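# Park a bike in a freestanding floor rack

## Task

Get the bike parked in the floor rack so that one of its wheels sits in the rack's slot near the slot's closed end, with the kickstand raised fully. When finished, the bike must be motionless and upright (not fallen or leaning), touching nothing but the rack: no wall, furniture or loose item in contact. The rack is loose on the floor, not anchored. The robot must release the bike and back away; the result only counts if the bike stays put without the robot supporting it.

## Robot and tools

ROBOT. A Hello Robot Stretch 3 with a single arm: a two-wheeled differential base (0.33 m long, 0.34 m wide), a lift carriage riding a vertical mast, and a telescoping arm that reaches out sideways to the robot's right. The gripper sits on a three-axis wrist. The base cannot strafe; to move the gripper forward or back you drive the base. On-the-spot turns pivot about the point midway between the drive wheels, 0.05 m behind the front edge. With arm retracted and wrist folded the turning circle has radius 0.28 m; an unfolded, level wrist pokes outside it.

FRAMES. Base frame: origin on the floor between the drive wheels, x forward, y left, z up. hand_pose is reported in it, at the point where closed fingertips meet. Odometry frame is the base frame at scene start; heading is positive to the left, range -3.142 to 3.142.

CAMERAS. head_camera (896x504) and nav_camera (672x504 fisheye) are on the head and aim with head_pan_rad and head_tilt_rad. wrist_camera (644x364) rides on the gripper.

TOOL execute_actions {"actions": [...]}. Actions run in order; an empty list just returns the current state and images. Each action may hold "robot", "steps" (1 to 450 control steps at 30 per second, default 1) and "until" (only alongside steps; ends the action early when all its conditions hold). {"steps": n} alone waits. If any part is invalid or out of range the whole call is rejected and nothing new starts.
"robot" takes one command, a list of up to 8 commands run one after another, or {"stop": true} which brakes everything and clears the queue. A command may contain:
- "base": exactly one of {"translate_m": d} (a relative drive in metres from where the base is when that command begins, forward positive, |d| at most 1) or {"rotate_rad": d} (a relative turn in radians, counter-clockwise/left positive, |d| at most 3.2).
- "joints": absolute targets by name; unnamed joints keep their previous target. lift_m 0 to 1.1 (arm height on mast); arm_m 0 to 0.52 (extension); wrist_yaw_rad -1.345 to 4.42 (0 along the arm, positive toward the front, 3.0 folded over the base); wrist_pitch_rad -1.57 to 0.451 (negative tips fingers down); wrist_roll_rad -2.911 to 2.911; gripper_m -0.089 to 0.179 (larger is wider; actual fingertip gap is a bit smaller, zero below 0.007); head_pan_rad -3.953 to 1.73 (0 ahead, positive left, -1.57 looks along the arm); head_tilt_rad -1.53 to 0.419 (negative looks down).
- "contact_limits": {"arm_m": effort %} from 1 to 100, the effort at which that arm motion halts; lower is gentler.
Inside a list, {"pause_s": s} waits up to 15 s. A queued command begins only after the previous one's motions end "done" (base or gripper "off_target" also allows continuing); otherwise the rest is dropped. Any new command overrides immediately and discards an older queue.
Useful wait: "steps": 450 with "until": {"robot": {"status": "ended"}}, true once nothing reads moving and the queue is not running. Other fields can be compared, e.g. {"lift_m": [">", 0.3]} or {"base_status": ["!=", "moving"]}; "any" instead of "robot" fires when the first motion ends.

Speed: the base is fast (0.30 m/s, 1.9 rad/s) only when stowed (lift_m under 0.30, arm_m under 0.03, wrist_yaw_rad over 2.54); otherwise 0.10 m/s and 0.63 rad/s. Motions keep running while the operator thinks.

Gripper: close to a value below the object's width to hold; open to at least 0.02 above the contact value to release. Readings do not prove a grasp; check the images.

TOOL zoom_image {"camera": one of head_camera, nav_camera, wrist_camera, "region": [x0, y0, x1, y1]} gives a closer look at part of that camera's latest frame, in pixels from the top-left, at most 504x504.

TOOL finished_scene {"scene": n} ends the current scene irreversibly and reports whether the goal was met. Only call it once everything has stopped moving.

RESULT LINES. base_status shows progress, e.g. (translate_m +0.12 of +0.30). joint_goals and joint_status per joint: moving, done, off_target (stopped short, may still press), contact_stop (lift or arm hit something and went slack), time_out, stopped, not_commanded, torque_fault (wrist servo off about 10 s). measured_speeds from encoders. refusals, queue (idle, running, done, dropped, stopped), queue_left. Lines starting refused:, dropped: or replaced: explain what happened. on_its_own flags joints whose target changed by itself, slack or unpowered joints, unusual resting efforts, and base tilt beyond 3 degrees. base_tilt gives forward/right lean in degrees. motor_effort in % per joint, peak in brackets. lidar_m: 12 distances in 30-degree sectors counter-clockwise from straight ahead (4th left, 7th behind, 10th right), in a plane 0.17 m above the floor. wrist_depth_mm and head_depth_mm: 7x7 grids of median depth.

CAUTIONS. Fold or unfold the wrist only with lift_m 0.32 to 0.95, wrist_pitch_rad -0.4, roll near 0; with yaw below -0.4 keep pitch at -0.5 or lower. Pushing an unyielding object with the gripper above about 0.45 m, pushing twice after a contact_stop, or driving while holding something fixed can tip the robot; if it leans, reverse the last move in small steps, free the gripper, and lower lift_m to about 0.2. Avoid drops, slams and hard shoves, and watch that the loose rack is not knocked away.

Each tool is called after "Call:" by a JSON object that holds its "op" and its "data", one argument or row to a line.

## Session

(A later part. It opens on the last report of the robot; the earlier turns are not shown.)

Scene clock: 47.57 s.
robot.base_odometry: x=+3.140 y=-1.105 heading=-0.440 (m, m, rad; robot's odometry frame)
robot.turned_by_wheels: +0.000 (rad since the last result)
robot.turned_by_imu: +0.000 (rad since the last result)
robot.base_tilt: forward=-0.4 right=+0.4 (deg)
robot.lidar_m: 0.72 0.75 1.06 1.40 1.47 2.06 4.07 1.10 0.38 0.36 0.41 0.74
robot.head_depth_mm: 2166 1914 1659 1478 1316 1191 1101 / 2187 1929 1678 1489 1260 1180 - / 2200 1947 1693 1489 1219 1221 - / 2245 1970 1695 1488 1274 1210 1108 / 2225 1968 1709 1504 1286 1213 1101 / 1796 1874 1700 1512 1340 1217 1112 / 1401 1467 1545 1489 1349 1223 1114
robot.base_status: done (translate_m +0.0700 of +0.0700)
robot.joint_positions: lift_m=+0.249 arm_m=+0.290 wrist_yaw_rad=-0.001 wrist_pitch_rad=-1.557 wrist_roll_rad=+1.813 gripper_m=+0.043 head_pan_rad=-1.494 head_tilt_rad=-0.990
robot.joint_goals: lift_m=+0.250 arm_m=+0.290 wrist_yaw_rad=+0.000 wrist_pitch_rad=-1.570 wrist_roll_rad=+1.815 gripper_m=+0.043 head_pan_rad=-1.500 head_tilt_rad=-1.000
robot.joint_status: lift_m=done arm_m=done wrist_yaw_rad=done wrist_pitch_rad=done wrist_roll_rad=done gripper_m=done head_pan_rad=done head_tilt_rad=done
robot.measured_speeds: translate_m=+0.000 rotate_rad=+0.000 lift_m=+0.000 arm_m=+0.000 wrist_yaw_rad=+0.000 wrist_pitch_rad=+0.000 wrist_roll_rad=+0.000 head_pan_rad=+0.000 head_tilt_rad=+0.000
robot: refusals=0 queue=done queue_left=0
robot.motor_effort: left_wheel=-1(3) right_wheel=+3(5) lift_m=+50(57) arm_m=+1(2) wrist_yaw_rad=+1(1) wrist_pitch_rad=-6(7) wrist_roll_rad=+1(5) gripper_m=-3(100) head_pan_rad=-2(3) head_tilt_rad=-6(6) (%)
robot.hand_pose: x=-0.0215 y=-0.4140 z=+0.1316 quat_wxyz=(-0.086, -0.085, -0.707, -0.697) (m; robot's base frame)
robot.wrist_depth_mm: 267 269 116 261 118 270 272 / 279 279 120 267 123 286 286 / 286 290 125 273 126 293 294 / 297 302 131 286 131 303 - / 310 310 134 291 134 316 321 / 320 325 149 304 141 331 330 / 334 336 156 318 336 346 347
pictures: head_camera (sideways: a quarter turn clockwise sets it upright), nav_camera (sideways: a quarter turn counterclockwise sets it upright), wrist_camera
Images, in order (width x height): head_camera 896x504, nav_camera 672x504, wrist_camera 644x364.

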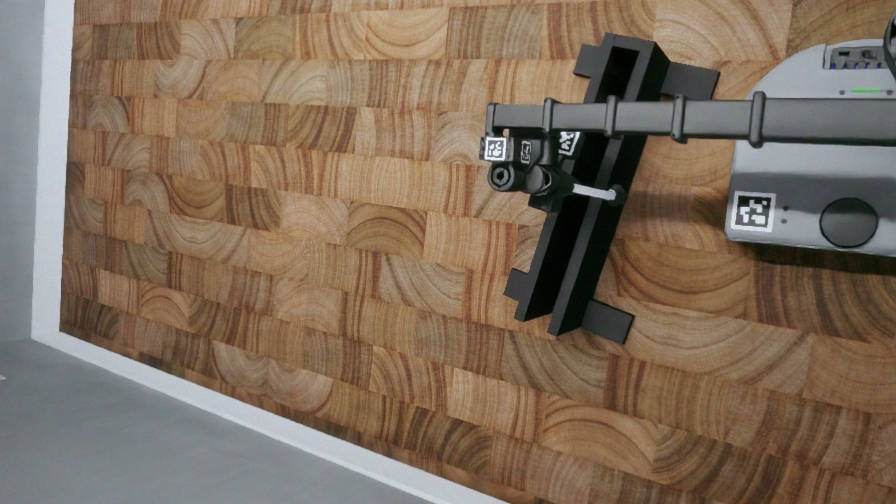

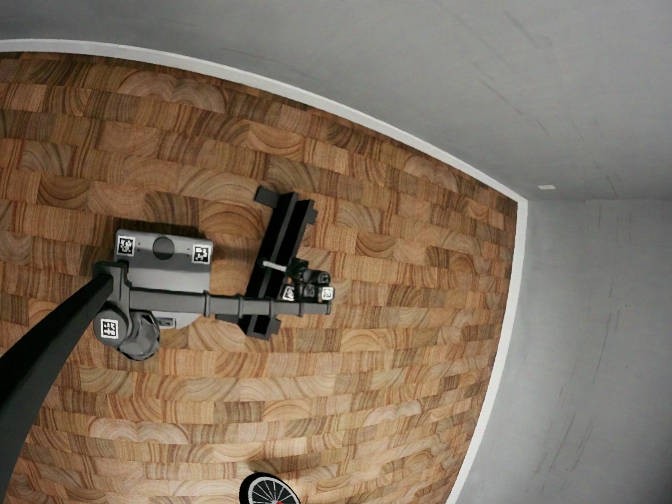

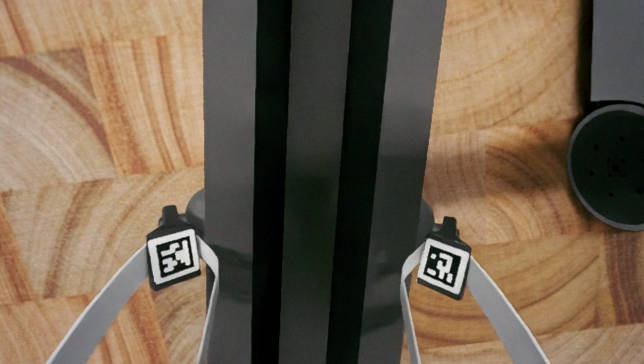

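Call:
{"op": "execute_actions", "data": {
  "actions": [
    {"robot": {"joints": {"lift_m": 0.29}}, "steps": 90, "until": {"robot": {"status": "ended"}}}
  ]
}}

Scene clock: 48.77 s.
robot.base_odometry: x=+3.140 y=-1.105 heading=-0.440 (m, m, rad; robot's odometry frame)
robot.turned_by_wheels: +0.000 (rad since the last result)
robot.turned_by_imu: +0.000 (rad since the last result)
robot.base_tilt: forward=-0.4 right=+0.6 (deg)
robot.lidar_m: 0.72 0.76 1.06 1.41 1.47 2.07 4.08 1.10 0.36 0.36 0.41 0.74
robot.head_depth_mm: 2163 1923 1666 1475 1314 1175 1104 / 2163 1925 1667 1502 1202 1167 - / 2205 1943 1678 1514 1198 1220 - / 2270 1961 1689 1485 1239 1206 1116 / 2226 1964 1697 1510 1287 1216 1105 / 1780 1855 1727 1509 1349 1219 1106 / 1394 1463 1538 1481 1354 1230 1111
robot.base_status: done (translate_m +0.0700 of +0.0700)
robot.joint_positions: lift_m=+0.289 arm_m=+0.290 wrist_yaw_rad=-0.001 wrist_pitch_rad=-1.557 wrist_roll_rad=+1.813 gripper_m=+0.047 head_pan_rad=-1.494 head_tilt_rad=-0.990
robot.joint_goals: lift_m=+0.290 arm_m=+0.290 wrist_yaw_rad=+0.000 wrist_pitch_rad=-1.570 wrist_roll_rad=+1.815 gripper_m=+0.046 head_pan_rad=-1.500 head_tilt_rad=-1.000
robot.joint_status: lift_m=done arm_m=done wrist_yaw_rad=done wrist_pitch_rad=done wrist_roll_rad=done gripper_m=done head_pan_rad=done head_tilt_rad=done
robot.measured_speeds: translate_m=+0.000 rotate_rad=+0.000 lift_m=+0.000 arm_m=+0.000 wrist_yaw_rad=+0.000 wrist_pitch_rad=+0.000 wrist_roll_rad=+0.000 head_pan_rad=+0.000 head_tilt_rad=+0.000
robot: refusals=0 queue=done queue_left=0
robot.on_its_own: gripper_m is held at +0.046, not at your +0.040, by its stall guard, which is not easing now
robot.motor_effort: left_wheel=-2(3) right_wheel=+2(3) lift_m=+52(50) arm_m=+2(1) wrist_yaw_rad=+1(1) wrist_pitch_rad=-6(6) wrist_roll_rad=+1(1) gripper_m=-19(20) head_pan_rad=-2(3) head_tilt_rad=-5(5) (%)
robot.hand_pose: x=-0.0215 y=-0.4140 z=+0.1716 quat_wxyz=(-0.086, -0.085, -0.707, -0.697) (m; robot's base frame)
robot.wrist_depth_mm: 303 306 116 263 119 317 - / 315 316 120 270 122 324 - / 325 328 126 275 127 332 - / 340 339 131 285 131 347 - / 348 355 133 296 133 357 366 / 367 372 151 304 140 374 382 / 380 388 155 316 382 393 396
pictures: head_camera (sideways: a quarter turn clockwise sets it upright), nav_camera (sideways: a quarter turn counterclockwise sets it upright), wrist_camera
Images, in order (width x height): head_camera 896x504, nav_camera 672x504, wrist_camera 644x364.

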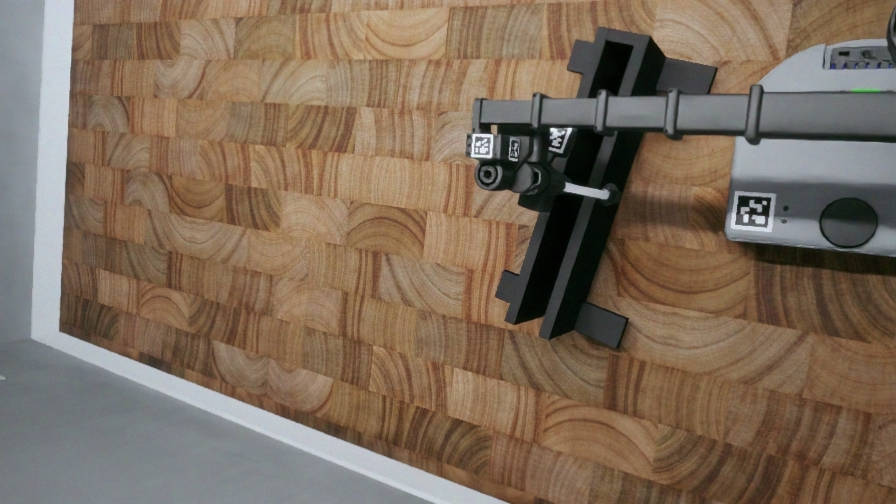

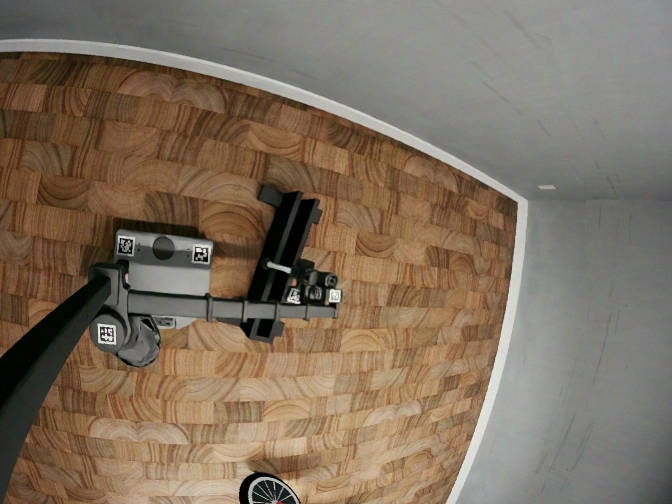

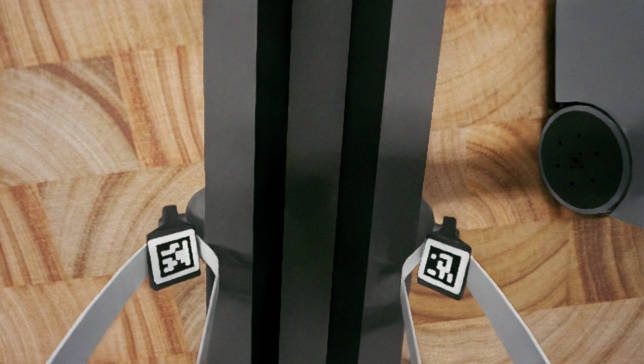

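Call:
{"op": "execute_actions", "data": {
  "actions": [
    {"robot": [{"joints": {"arm_m": 0.45}}, {"joints": {"wrist_roll_rad": -1.57}}], "steps": 300, "until": {"robot": {"status": "ended"}}}
  ]
}}

Scene clock: 54.87 s.
robot.base_odometry: x=+3.140 y=-1.105 heading=-0.440 (m, m, rad; robot's odometry frame)
robot.turned_by_wheels: +0.000 (rad since the last result)
robot.turned_by_imu: -0.001 (rad since the last result)
robot.base_tilt: forward=-0.5 right=+0.5 (deg)
robot.lidar_m: 0.72 0.75 1.06 1.40 1.47 2.07 4.06 1.10 0.55 0.53 0.55 0.74
robot.head_depth_mm: 2167 1929 1667 1476 1274 1192 1099 / 2176 1923 1686 1455 1277 1197 - / 2207 1932 1691 1291 1296 1213 - / 2234 1953 1687 1492 1310 1212 1112 / 2202 1983 1708 1507 1322 1215 1105 / 1796 1843 1711 1513 1350 1217 1112 / 1404 1467 1536 1480 1353 1230 1106
robot.base_status: done (translate_m +0.0700 of +0.0700)
robot.joint_positions: lift_m=+0.289 arm_m=+0.450 wrist_yaw_rad=-0.001 wrist_pitch_rad=-1.555 wrist_roll_rad=-1.570 gripper_m=+0.050 head_pan_rad=-1.494 head_tilt_rad=-0.990
robot.joint_goals: lift_m=+0.290 arm_m=+0.450 wrist_yaw_rad=+0.000 wrist_pitch_rad=-1.570 wrist_roll_rad=-1.570 gripper_m=+0.049 head_pan_rad=-1.500 head_tilt_rad=-1.000
robot.joint_status: lift_m=done arm_m=done wrist_yaw_rad=done wrist_pitch_rad=done wrist_roll_rad=done gripper_m=done head_pan_rad=done head_tilt_rad=done
robot.measured_speeds: translate_m=+0.000 rotate_rad=+0.000 lift_m=+0.000 arm_m=+0.000 wrist_yaw_rad=+0.000 wrist_pitch_rad=+0.000 wrist_roll_rad=+0.000 head_pan_rad=+0.000 head_tilt_rad=+0.000
robot: refusals=0 queue=done queue_left=0
robot.on_its_own: gripper_m is held at +0.049, not at your +0.040, by its stall guard, which is not easing now
robot.motor_effort: left_wheel=-2(2) right_wheel=+3(3) lift_m=+51(52) arm_m=+2(4) wrist_yaw_rad=+1(7) wrist_pitch_rad=-7(7) wrist_roll_rad=+0(19) gripper_m=-18(19) head_pan_rad=-2(2) head_tilt_rad=-5(5) (%)
robot.hand_pose: x=-0.0213 y=-0.5746 z=+0.1716 quat_wxyz=(+0.712, +0.702, +0.000, -0.001) (m; robot's base frame)
robot.wrist_depth_mm: 297 298 119 267 122 316 323 / 304 310 123 271 126 323 331 / 318 321 126 281 128 341 343 / 327 333 131 287 132 352 363 / 342 344 133 294 134 360 370 / 355 368 151 305 140 385 389 / 375 375 156 310 387 404 407
pictures: head_camera (sideways: a quarter turn clockwise sets it upright), nav_camera (sideways: a quarter turn counterclockwise sets it upright), wrist_camera
Images, in order (width x height): head_camera 896x504, nav_camera 672x504, wrist_camera 644x364.

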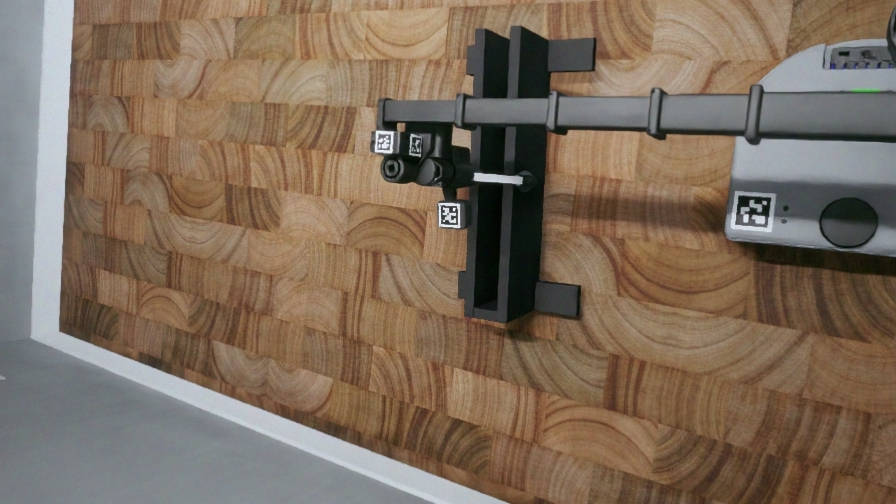

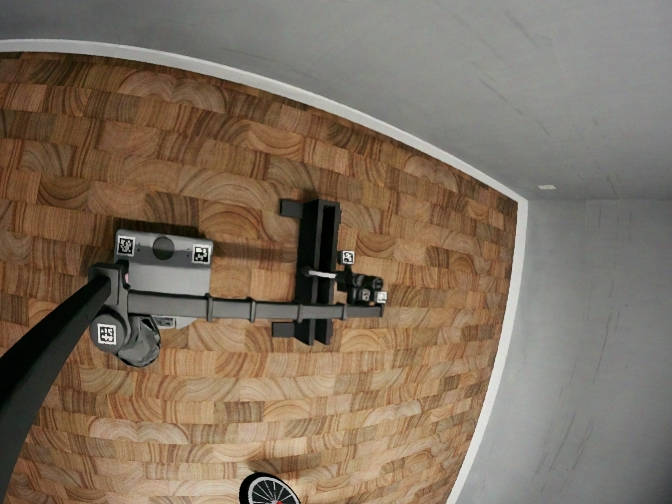

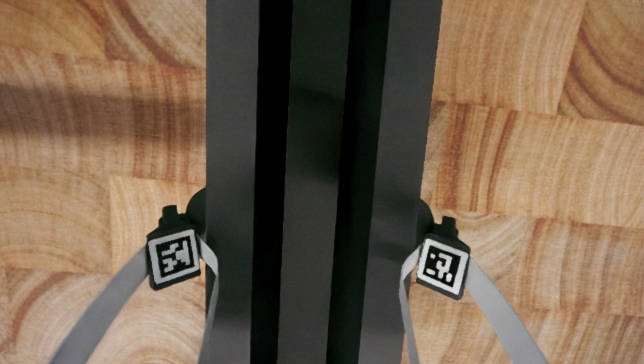

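Call:
{"op": "execute_actions", "data": {
  "actions": [
    {"robot": {"joints": {"head_pan_rad": -2.75, "head_tilt_rad": -0.75}}, "steps": 120, "until": {"robot": {"status": "ended"}}}
  ]
}}

Scene clock: 56.17 s.
robot.base_odometry: x=+3.140 y=-1.105 heading=-0.440 (m, m, rad; robot's odometry frame)
robot.turned_by_wheels: +0.000 (rad since the last result)
robot.turned_by_imu: +0.000 (rad since the last result)
robot.base_tilt: forward=-0.4 right=+0.4 (deg)
robot.lidar_m: 0.72 0.75 1.06 1.41 1.47 2.07 4.07 1.10 0.55 0.53 0.55 0.74
robot.head_depth_mm: 3586 2878 2189 1782 1495 1279 1143 / 3668 2829 2207 1774 1498 1291 1170 / 3842 2720 1628 1620 1499 1298 1153 / - 2970 2233 1742 1516 1303 1148 / 3767 3009 2251 1814 1516 1296 1160 / 3257 3027 2293 1823 1514 1306 1184 / 2894 2947 2292 1833 1529 1144 1109
robot.base_status: done (translate_m +0.0700 of +0.0700)
robot.joint_positions: lift_m=+0.289 arm_m=+0.450 wrist_yaw_rad=-0.001 wrist_pitch_rad=-1.555 wrist_roll_rad=-1.570 gripper_m=+0.050 head_pan_rad=-2.743 head_tilt_rad=-0.754
robot.joint_goals: lift_m=+0.290 arm_m=+0.450 wrist_yaw_rad=+0.000 wrist_pitch_rad=-1.570 wrist_roll_rad=-1.570 gripper_m=+0.049 head_pan_rad=-2.750 head_tilt_rad=-0.750
robot.joint_status: lift_m=done arm_m=done wrist_yaw_rad=done wrist_pitch_rad=done wrist_roll_rad=done gripper_m=done head_pan_rad=done head_tilt_rad=done
robot.measured_speeds: translate_m=+0.000 rotate_rad=+0.000 lift_m=+0.000 arm_m=+0.000 wrist_yaw_rad=+0.000 wrist_pitch_rad=+0.000 wrist_roll_rad=+0.000 head_pan_rad=+0.000 head_tilt_rad=+0.000
robot: refusals=0 queue=done queue_left=0
robot.on_its_own: gripper_m is held at +0.049, not at your +0.040, by its stall guard, which is not easing now
robot.motor_effort: left_wheel=-2(2) right_wheel=+2(3) lift_m=+52(51) arm_m=+3(2) wrist_yaw_rad=+1(1) wrist_pitch_rad=-7(7) wrist_roll_rad=+0(0) gripper_m=-19(18) head_pan_rad=-3(39) head_tilt_rad=+2(21) (%)
robot.hand_pose: x=-0.0213 y=-0.5746 z=+0.1716 quat_wxyz=(+0.712, +0.702, +0.000, -0.001) (m; robot's base frame)
robot.wrist_depth_mm: 296 298 120 266 122 315 319 / 307 310 123 272 125 326 329 / 316 321 126 278 129 337 347 / 329 332 132 286 132 352 360 / 345 348 134 295 135 369 371 / 357 367 152 302 140 389 389 / 371 376 156 311 387 401 403
pictures: head_camera (sideways: a quarter turn clockwise sets it upright), nav_camera (sideways: a quarter turn counterclockwise sets it upright), wrist_camera
Images, in order (width x height): head_camera 896x504, nav_camera 672x504, wrist_camera 644x364.

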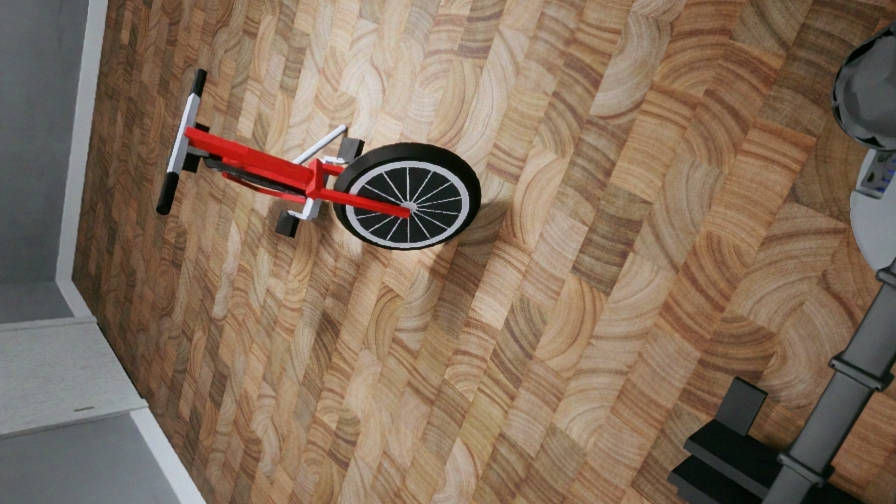

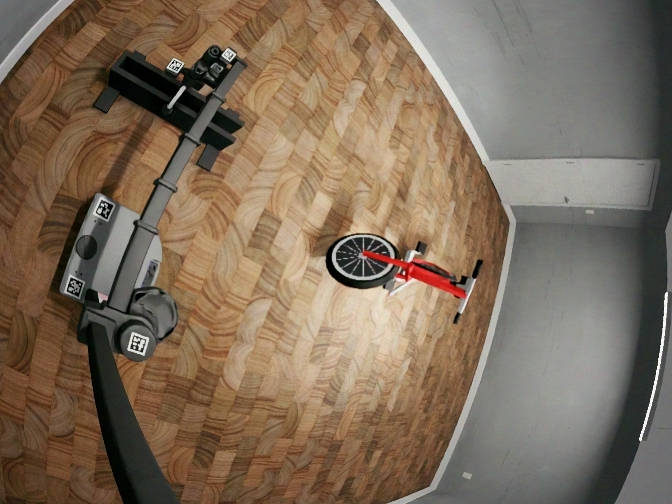

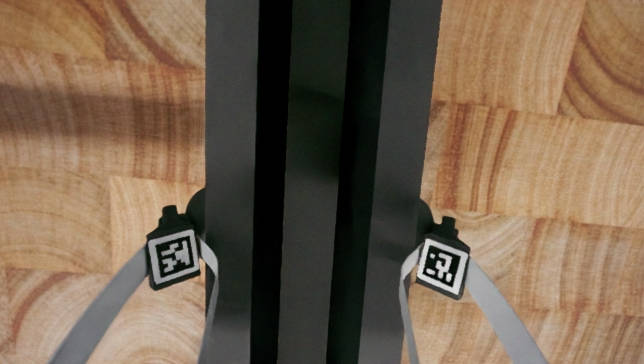

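Call:
{"op": "execute_actions", "data": {
  "actions": [
    {"robot": [{"joints": {"arm_m": 0.43, "head_pan_rad": -1.9, "head_tilt_rad": -1.0}}, {"joints": {"lift_m": 0.24}}, {"joints": {"gripper_m": 0.15}}], "steps": 300, "until": {"robot": {"status": "ended"}}}
  ]
}}

Scene clock: 60.53 s.
robot.base_odometry: x=+3.140 y=-1.105 heading=-0.440 (m, m, rad; robot's odometry frame)
robot.turned_by_wheels: +0.000 (rad since the last result)
robot.turned_by_imu: -0.001 (rad since the last result)
robot.base_tilt: forward=-0.4 right=+0.5 (deg)
robot.lidar_m: 0.72 0.76 1.06 1.40 1.47 2.07 4.07 1.11 2.44 2.37 0.99 0.74
robot.head_depth_mm: 2286 1918 1673 1481 1317 1188 - / 2301 1944 1675 1481 1328 1212 - / 2272 1942 1691 1482 1327 1230 - / 2293 1956 1699 1513 1298 1225 1089 / 2222 1981 1714 1537 1294 1215 1109 / 2194 1984 1713 1517 1269 1218 1116 / 2174 2012 1718 1513 1359 1225 1118
robot.base_status: done (translate_m +0.0700 of +0.0700)
robot.joint_positions: lift_m=+0.240 arm_m=+0.430 wrist_yaw_rad=-0.001 wrist_pitch_rad=-1.560 wrist_roll_rad=-1.570 gripper_m=+0.150 head_pan_rad=-1.907 head_tilt_rad=-0.987
robot.joint_goals: lift_m=+0.240 arm_m=+0.430 wrist_yaw_rad=+0.000 wrist_pitch_rad=-1.570 wrist_roll_rad=-1.570 gripper_m=+0.150 head_pan_rad=-1.900 head_tilt_rad=-1.000
robot.joint_status: lift_m=done arm_m=done wrist_yaw_rad=done wrist_pitch_rad=done wrist_roll_rad=done gripper_m=done head_pan_rad=done head_tilt_rad=done
robot.measured_speeds: translate_m=+0.000 rotate_rad=+0.000 lift_m=+0.000 arm_m=+0.000 wrist_yaw_rad=+0.000 wrist_pitch_rad=+0.000 wrist_roll_rad=+0.000 head_pan_rad=+0.000 head_tilt_rad=+0.000
robot: refusals=0 queue=done queue_left=0
robot.motor_effort: left_wheel=-2(3) right_wheel=+2(4) lift_m=+31(50) arm_m=-2(2) wrist_yaw_rad=+1(1) wrist_pitch_rad=-5(7) wrist_roll_rad=+0(0) gripper_m=+1(83) head_pan_rad=+3(35) head_tilt_rad=-6(24) (%)
robot.hand_pose: x=-0.0213 y=-0.5538 z=+0.1224 quat_wxyz=(+0.710, +0.704, +0.000, -0.001) (m; robot's base frame)
robot.wrist_depth_mm: 253 258 112 259 116 270 272 / 264 264 117 265 120 280 281 / 274 274 121 270 125 288 292 / 281 286 126 283 130 301 305 / 289 - 132 294 134 311 319 / 303 308 139 309 141 328 329 / 322 320 148 321 238 344 341
pictures: head_camera (sideways: a quarter turn clockwise sets it upright), nav_camera (sideways: a quarter turn counterclockwise sets it upright), wrist_camera
Images, in order (width x height): head_camera 896x504, nav_camera 672x504, wrist_camera 644x364.

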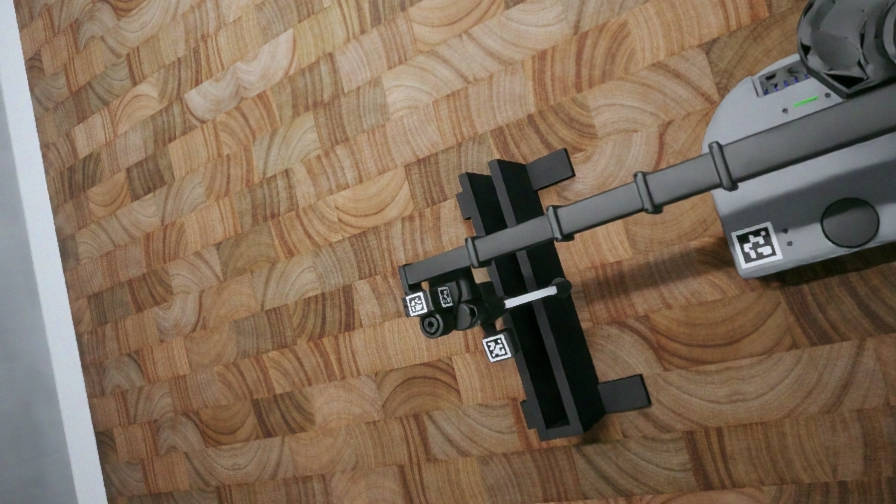

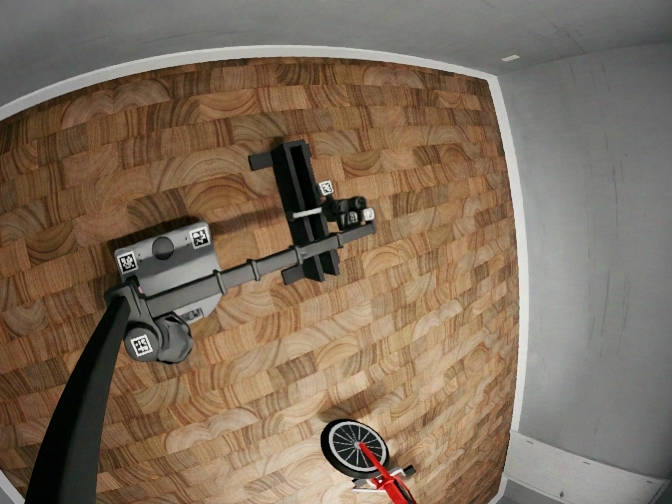

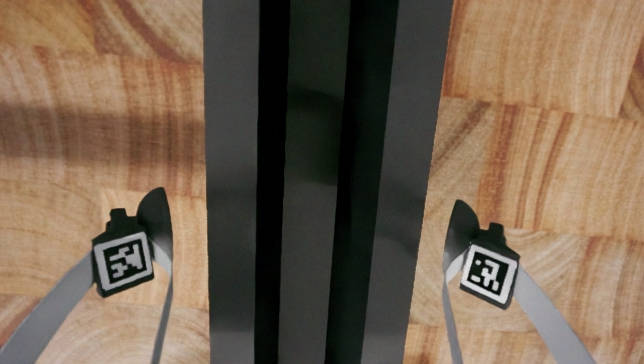

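Call:
{"op": "execute_actions", "data": {
  "actions": [
    {"robot": {"joints": {"lift_m": 1.0}}, "steps": 30},
    {"robot": {"base": {"translate_m": -1.0}, "joints": {"head_pan_rad": -2.2, "head_tilt_rad": -0.9}}, "steps": 45},
    {"robot": {"joints": {"lift_m": 1.0, "arm_m": 0.28, "wrist_roll_rad": -1.065, "gripper_m": 0.12}}, "steps": 450, "until": {"robot": {"status": "ended"}}}
  ]
}}

Scene clock: 74.63 s.
robot.base_odometry: x=+2.236 y=-0.679 heading=-0.440 (m, m, rad; robot's odometry frame)
robot.turned_by_wheels: +0.000 (rad since the last result)
robot.turned_by_imu: -0.008 (rad since the last result)
robot.base_tilt: forward=-0.4 right=+0.4 (deg)
robot.lidar_m: 1.72 1.80 1.49 1.44 1.50 2.10 3.06 0.58 0.30 0.30 2.37 1.77
robot.head_depth_mm: - - - - 1371 1225 1106 / - - - 1448 1372 1223 - / - - - 1281 1351 1236 - / - - 1834 1583 1045 1195 - / - 2176 1856 1596 1326 1204 1112 / - 2261 1881 1604 1400 1245 1118 / 2182 2281 1936 1637 1410 1246 1122
robot.base_status: done (translate_m -1.0000 of -1.0000)
robot.joint_positions: lift_m=+1.000 arm_m=+0.280 wrist_yaw_rad=-0.001 wrist_pitch_rad=-1.563 wrist_roll_rad=-1.072 gripper_m=+0.120 head_pan_rad=-2.193 head_tilt_rad=-0.902
robot.joint_goals: lift_m=+1.000 arm_m=+0.280 wrist_yaw_rad=+0.000 wrist_pitch_rad=-1.570 wrist_roll_rad=-1.065 gripper_m=+0.120 head_pan_rad=-2.200 head_tilt_rad=-0.900
robot.joint_status: lift_m=done arm_m=done wrist_yaw_rad=done wrist_pitch_rad=done wrist_roll_rad=done gripper_m=done head_pan_rad=done head_tilt_rad=done
robot.measured_speeds: translate_m=+0.000 rotate_rad=+0.000 lift_m=+0.000 arm_m=+0.000 wrist_yaw_rad=+0.000 wrist_pitch_rad=+0.000 wrist_roll_rad=+0.000 head_pan_rad=+0.000 head_tilt_rad=+0.000
robot: refusals=0 queue=done queue_left=0
robot.motor_effort: left_wheel=-1(4) right_wheel=+2(2) lift_m=+42(44) arm_m=-2(2) wrist_yaw_rad=+1(1) wrist_pitch_rad=-3(5) wrist_roll_rad=+4(5) gripper_m=+0(81) head_pan_rad=-3(22) head_tilt_rad=+2(12) (%)
robot.hand_pose: x=-0.0214 y=-0.4032 z=+0.8821 quat_wxyz=(+0.688, +0.683, -0.175, -0.174) (m; robot's base frame)
robot.wrist_depth_mm: 983 975 985 972 973 996 996 / 988 - - - - - - / - - - - - - - / - - - 829 - - - / - - - - - - - / - - - - 824 - - / - - - - 650 863 -
pictures: head_camera (sideways: a quarter turn clockwise sets it upright), nav_camera (sideways: a quarter turn counterclockwise sets it upright), wrist_camera
Images, in order (width x height): head_camera 896x504, nav_camera 672x504, wrist_camera 644x364.

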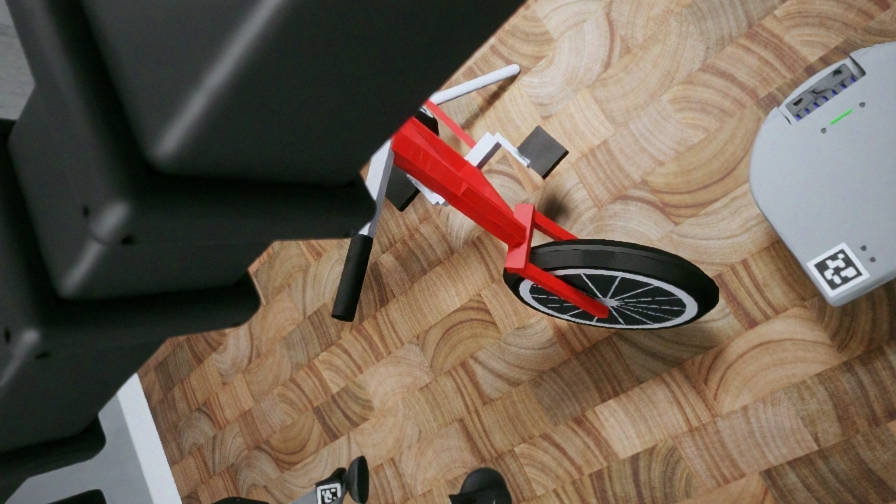

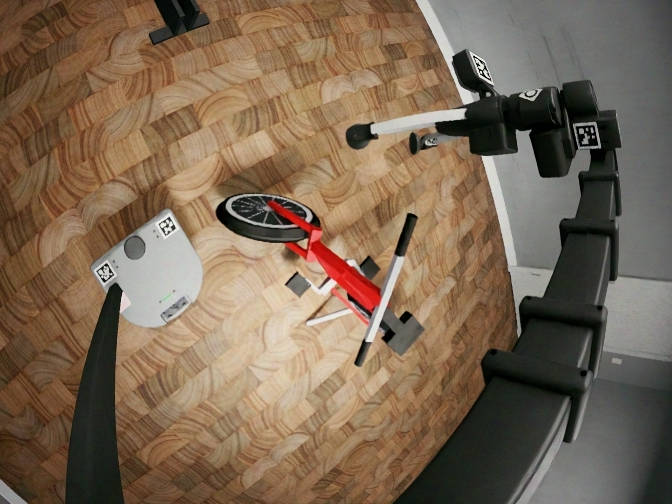

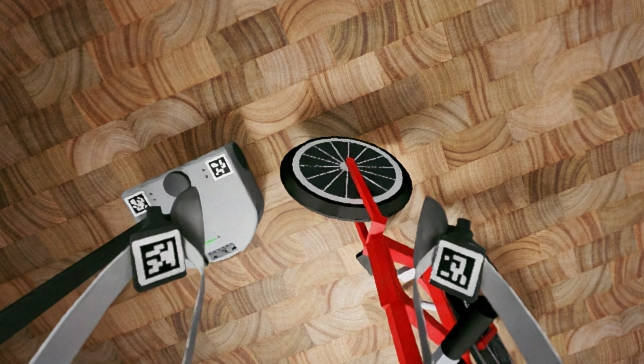

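Call:
{"op": "execute_actions", "data": {
  "actions": [
    {"robot": {"base": {"translate_m": -0.41}, "joints": {"head_pan_rad": -1.3, "head_tilt_rad": -1.0}}, "steps": 450, "until": {"robot": {"status": "ended"}}}
  ]
}}

Scene clock: 79.80 s.
robot.base_odometry: x=+1.865 y=-0.504 heading=-0.440 (m, m, rad; robot's odometry frame)
robot.turned_by_wheels: +0.000 (rad since the last result)
robot.turned_by_imu: -0.003 (rad since the last result)
robot.base_tilt: forward=-0.4 right=+0.5 (deg)
robot.lidar_m: 2.12 2.00 1.49 1.45 1.51 2.11 2.65 2.77 0.49 0.40 0.43 0.43
robot.head_depth_mm: 2065 1981 1632 1200 1277 1191 1101 / 2134 1943 1720 1454 1151 1202 - / 2233 1960 1707 1462 1316 1215 - / 2286 1952 1676 1504 1297 1208 1119 / 2335 1971 1700 1511 1291 1213 1104 / 2370 1975 1722 1511 1348 1221 1105 / 2386 2002 1738 1530 1355 1222 1122
robot.base_status: done (translate_m -0.4100 of -0.4100)
robot.joint_positions: lift_m=+1.000 arm_m=+0.280 wrist_yaw_rad=-0.001 wrist_pitch_rad=-1.563 wrist_roll_rad=-1.072 gripper_m=+0.120 head_pan_rad=-1.307 head_tilt_rad=-0.987
robot.joint_goals: lift_m=+1.000 arm_m=+0.280 wrist_yaw_rad=+0.000 wrist_pitch_rad=-1.570 wrist_roll_rad=-1.065 gripper_m=+0.120 head_pan_rad=-1.300 head_tilt_rad=-1.000
robot.joint_status: lift_m=done arm_m=done wrist_yaw_rad=done wrist_pitch_rad=done wrist_roll_rad=done gripper_m=done head_pan_rad=done head_tilt_rad=done
robot.measured_speeds: translate_m=+0.000 rotate_rad=+0.000 lift_m=+0.000 arm_m=+0.000 wrist_yaw_rad=+0.000 wrist_pitch_rad=+0.000 wrist_roll_rad=+0.000 head_pan_rad=+0.000 head_tilt_rad=+0.000
robot: refusals=0 queue=done queue_left=0
robot.motor_effort: left_wheel=-1(4) right_wheel=+2(4) lift_m=+41(41) arm_m=-2(1) wrist_yaw_rad=+1(1) wrist_pitch_rad=-4(3) wrist_roll_rad=+4(4) gripper_m=+0(1) head_pan_rad=+3(36) head_tilt_rad=-5(16) (%)
robot.hand_pose: x=-0.0214 y=-0.4032 z=+0.8821 quat_wxyz=(+0.688, +0.683, -0.175, -0.174) (m; robot's base frame)
robot.wrist_depth_mm: 972 963 831 752 - - - / 996 993 - 690 - - - / - - - 574 - - - / - - - - 879 - - / - - - - 565 - - / - - - - - - - / - - - - - - -
pictures: head_camera (sideways: a quarter turn clockwise sets it upright), nav_camera (sideways: a quarter turn counterclockwise sets it upright), wrist_camera
Images, in order (width x height): head_camera 896x504, nav_camera 672x504, wrist_camera 644x364.

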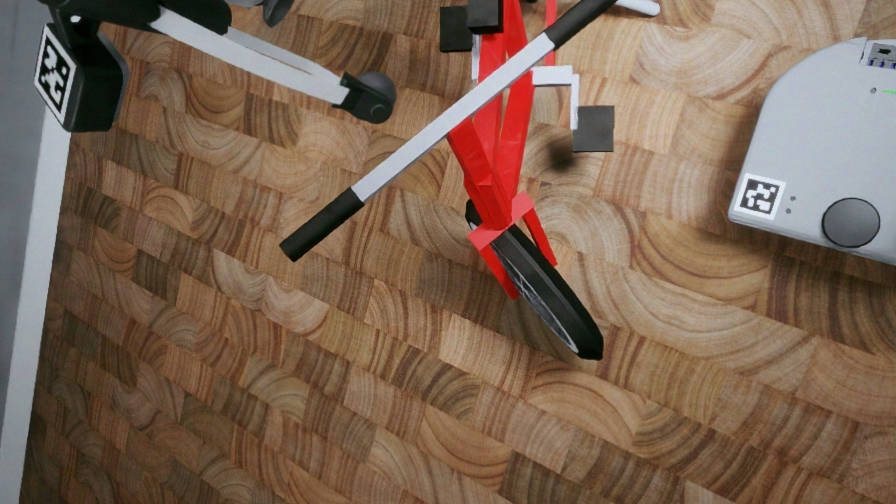

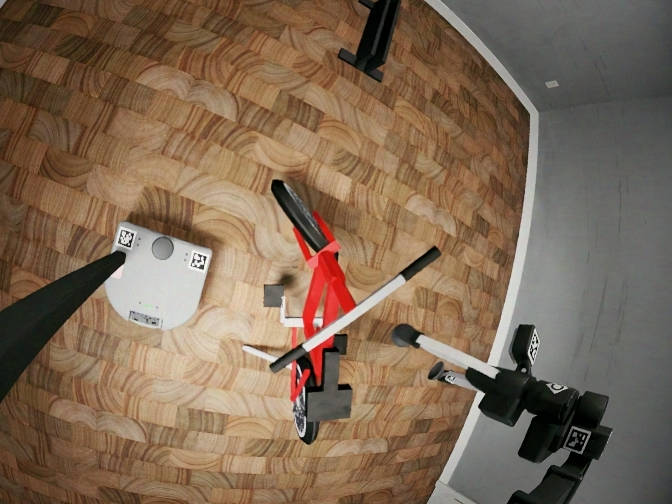

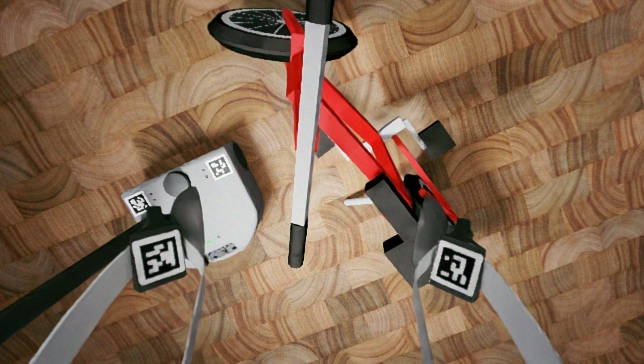

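Call:
{"op": "zoom_image", "data": {
  "camera": "wrist_camera",
  "region": [200, 0, 460, 280]
}}

Call:
{"op": "zoom_image", "data": {
  "camera": "head_camera",
  "region": [270, 0, 670, 370]
}}

Region (200, 0, 460, 280) of wrist_camera's 644x364 image, scaled by 1.800; it fills the left 468 columns of this view, and the rest is white.

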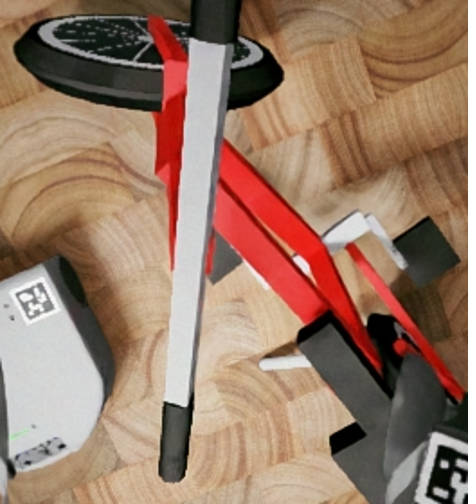

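Region (270, 0, 670, 370) of head_camera's 896x504 image, scaled by 1.260, with more detail than that image has; it fills the top 466 rows of this view, and the rest is white.

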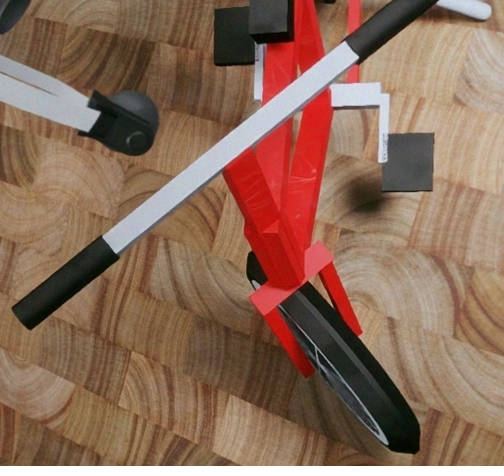

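Call:
{"op": "execute_actions", "data": {
  "actions": [
    {"robot": {"joints": {"wrist_yaw_rad": 1.366, "wrist_pitch_rad": -1.087, "wrist_roll_rad": 0.30}}, "steps": 200, "until": {"robot": {"status": "ended"}}}
  ]
}}

Scene clock: 82.43 s.
robot.base_odometry: x=+1.865 y=-0.504 heading=-0.440 (m, m, rad; robot's odometry frame)
robot.turned_by_wheels: +0.000 (rad since the last result)
robot.turned_by_imu: +0.000 (rad since the last result)
robot.base_tilt: forward=-0.4 right=+0.5 (deg)
robot.lidar_m: 2.13 2.00 1.49 1.45 1.51 2.11 2.66 2.77 0.49 0.40 0.43 0.43
robot.head_depth_mm: - 1884 1676 1199 1276 1191 1098 / 2189 1992 1672 1447 1152 1195 - / 2215 1946 1656 1461 1315 1223 - / 2264 1959 1674 1500 1302 1206 1116 / 2336 1971 1705 1513 1284 1217 1103 / 2375 1994 1715 1510 1343 1222 1110 / 2402 2014 1730 1518 1352 1231 1119
robot.base_status: done (translate_m -0.4100 of -0.4100)
robot.joint_positions: lift_m=+1.000 arm_m=+0.280 wrist_yaw_rad=+1.363 wrist_pitch_rad=-1.098 wrist_roll_rad=+0.292 gripper_m=+0.120 head_pan_rad=-1.307 head_tilt_rad=-0.987
robot.joint_goals: lift_m=+1.000 arm_m=+0.280 wrist_yaw_rad=+1.366 wrist_pitch_rad=-1.087 wrist_roll_rad=+0.300 gripper_m=+0.120 head_pan_rad=-1.300 head_tilt_rad=-1.000
robot.joint_status: lift_m=done arm_m=done wrist_yaw_rad=done wrist_pitch_rad=done wrist_roll_rad=done gripper_m=done head_pan_rad=done head_tilt_rad=done
robot.measured_speeds: translate_m=+0.000 rotate_rad=+0.000 lift_m=+0.000 arm_m=+0.000 wrist_yaw_rad=+0.000 wrist_pitch_rad=+0.000 wrist_roll_rad=+0.000 head_pan_rad=+0.000 head_tilt_rad=+0.000
robot: refusals=0 queue=done queue_left=0
robot.motor_effort: left_wheel=-1(1) right_wheel=+1(2) lift_m=+41(41) arm_m=-2(2) wrist_yaw_rad=+2(3) wrist_pitch_rad=+5(7) wrist_roll_rad=+4(5) gripper_m=+1(1) head_pan_rad=+3(3) head_tilt_rad=-6(6) (%)
robot.hand_pose: x=+0.0717 y=-0.4450 z=+0.8994 quat_wxyz=(+0.659, +0.673, -0.335, -0.005) (m; robot's base frame)
robot.wrist_depth_mm: - - - - - - - / - - - - - - - / - - - - - - - / - - - 865 - - - / - - - 773 - - - / - - - 839 811 977 986 / - - - - 755 992 939
pictures: head_camera (sideways: a quarter turn clockwise sets it upright), nav_camera (sideways: a quarter turn counterclockwise sets it upright), wrist_camera
Images, in order (width x height): head_camera 896x504, nav_camera 672x504, wrist_camera 644x364.

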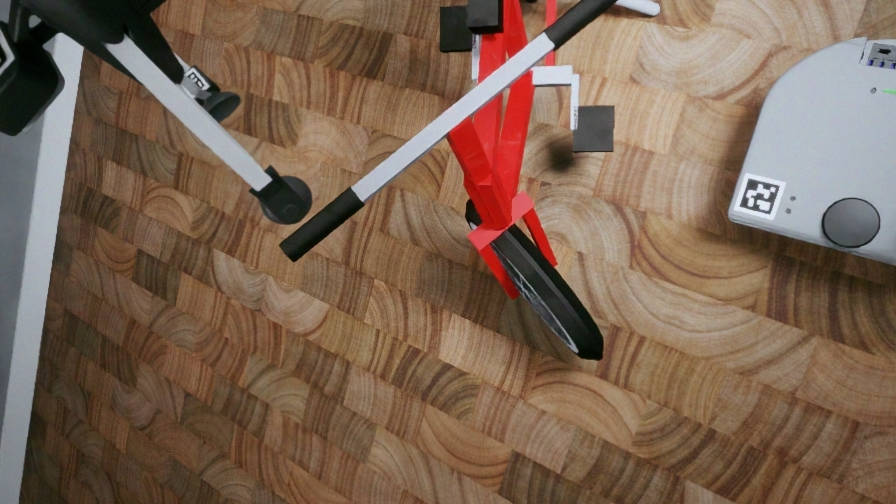

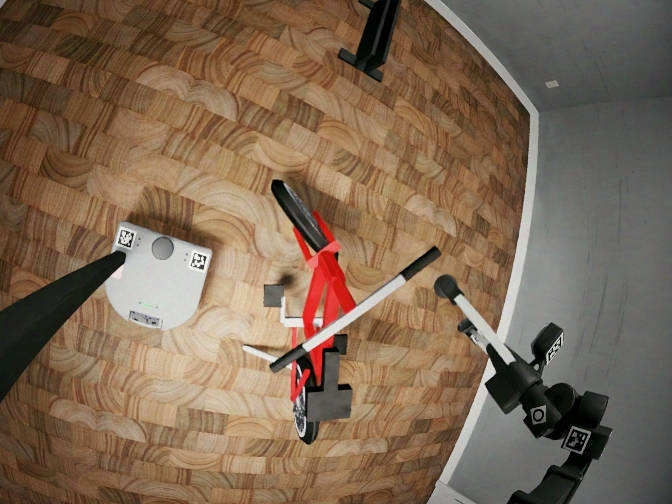

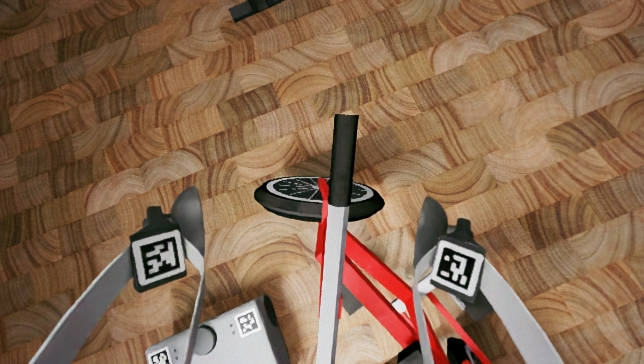

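Call:
{"op": "execute_actions", "data": {
  "actions": [
    {"robot": {"base": {"translate_m": -0.10}, "joints": {"arm_m": 0.22, "lift_m": 0.85, "wrist_roll_rad": 0.33}}, "steps": 200, "until": {"robot": {"status": "ended"}}}
  ]
}}

Scene clock: 85.53 s.
robot.base_odometry: x=+1.774 y=-0.462 heading=-0.440 (m, m, rad; robot's odometry frame)
robot.turned_by_wheels: +0.000 (rad since the last result)
robot.turned_by_imu: -0.001 (rad since the last result)
robot.base_tilt: forward=-0.4 right=+0.4 (deg)
robot.lidar_m: 2.22 2.00 1.49 1.45 1.52 2.11 2.56 2.67 0.58 0.41 0.52 0.51
robot.head_depth_mm: 2125 1963 - 1210 1272 1198 1100 / 2175 1936 - 1216 1273 1203 - / 2225 1966 1679 1446 1289 1219 - / 2282 1947 1697 1428 1334 1203 1119 / 2316 1989 1682 1514 1306 1213 1109 / 2366 2007 1731 1513 1329 1223 1110 / 2410 2005 1721 1520 1352 1230 1113
robot.base_status: done (translate_m -0.1000 of -0.1000)
robot.joint_positions: lift_m=+0.850 arm_m=+0.220 wrist_yaw_rad=+1.364 wrist_pitch_rad=-1.097 wrist_roll_rad=+0.322 gripper_m=+0.120 head_pan_rad=-1.307 head_tilt_rad=-0.987
robot.joint_goals: lift_m=+0.850 arm_m=+0.220 wrist_yaw_rad=+1.366 wrist_pitch_rad=-1.087 wrist_roll_rad=+0.330 gripper_m=+0.120 head_pan_rad=-1.300 head_tilt_rad=-1.000
robot.joint_status: lift_m=done arm_m=done wrist_yaw_rad=done wrist_pitch_rad=done wrist_roll_rad=done gripper_m=done head_pan_rad=done head_tilt_rad=done
robot.measured_speeds: translate_m=+0.000 rotate_rad=+0.000 lift_m=+0.000 arm_m=+0.000 wrist_yaw_rad=+0.000 wrist_pitch_rad=+0.000 wrist_roll_rad=+0.000 head_pan_rad=+0.000 head_tilt_rad=+0.000
robot: refusals=0 queue=done queue_left=0
robot.motor_effort: left_wheel=-1(5) right_wheel=+1(4) lift_m=+31(37) arm_m=-1(2) wrist_yaw_rad=+2(2) wrist_pitch_rad=+5(5) wrist_roll_rad=+4(5) gripper_m=+1(1) head_pan_rad=+3(2) head_tilt_rad=-5(6) (%)
robot.hand_pose: x=+0.0719 y=-0.3850 z=+0.7498 quat_wxyz=(+0.654, +0.673, -0.345, -0.014) (m; robot's base frame)
robot.wrist_depth_mm: - - - - - - - / - - - - - 1000 - / - - - 658 - 950 924 / - - 982 984 988 922 859 / - - 943 968 648 878 875 / - 959 932 859 848 854 823 / 960 925 - 859 852 347 798
pictures: head_camera (sideways: a quarter turn clockwise sets it upright), nav_camera (sideways: a quarter turn counterclockwise sets it upright), wrist_camera
Images, in order (width x height): head_camera 896x504, nav_camera 672x504, wrist_camera 644x364.

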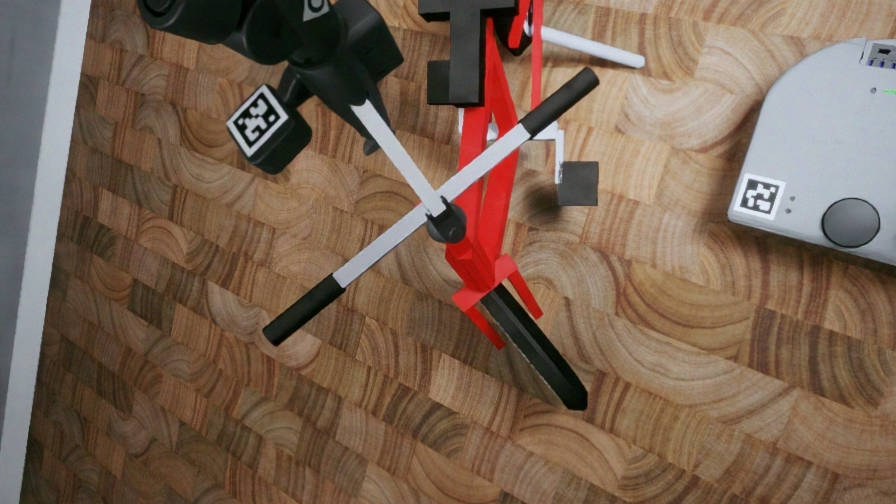

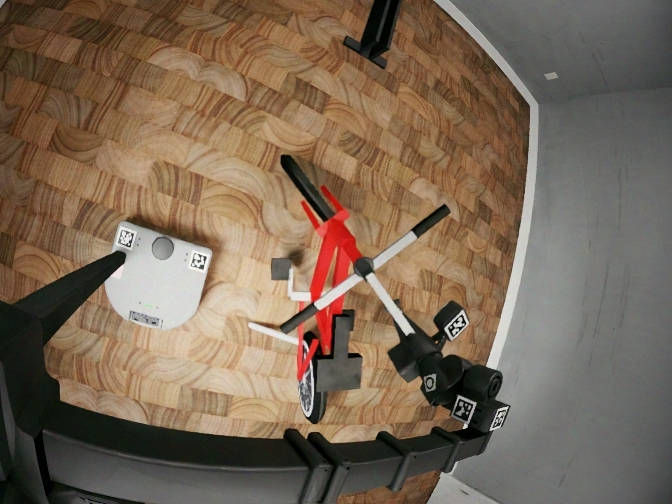

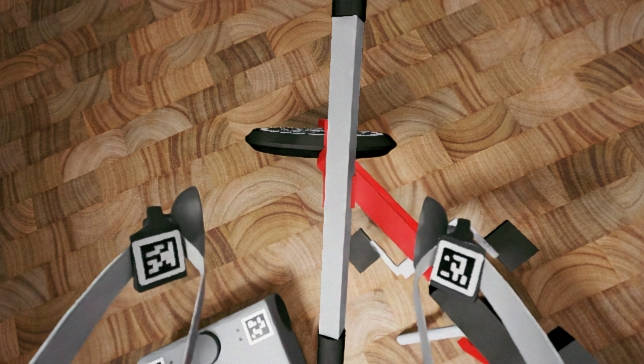

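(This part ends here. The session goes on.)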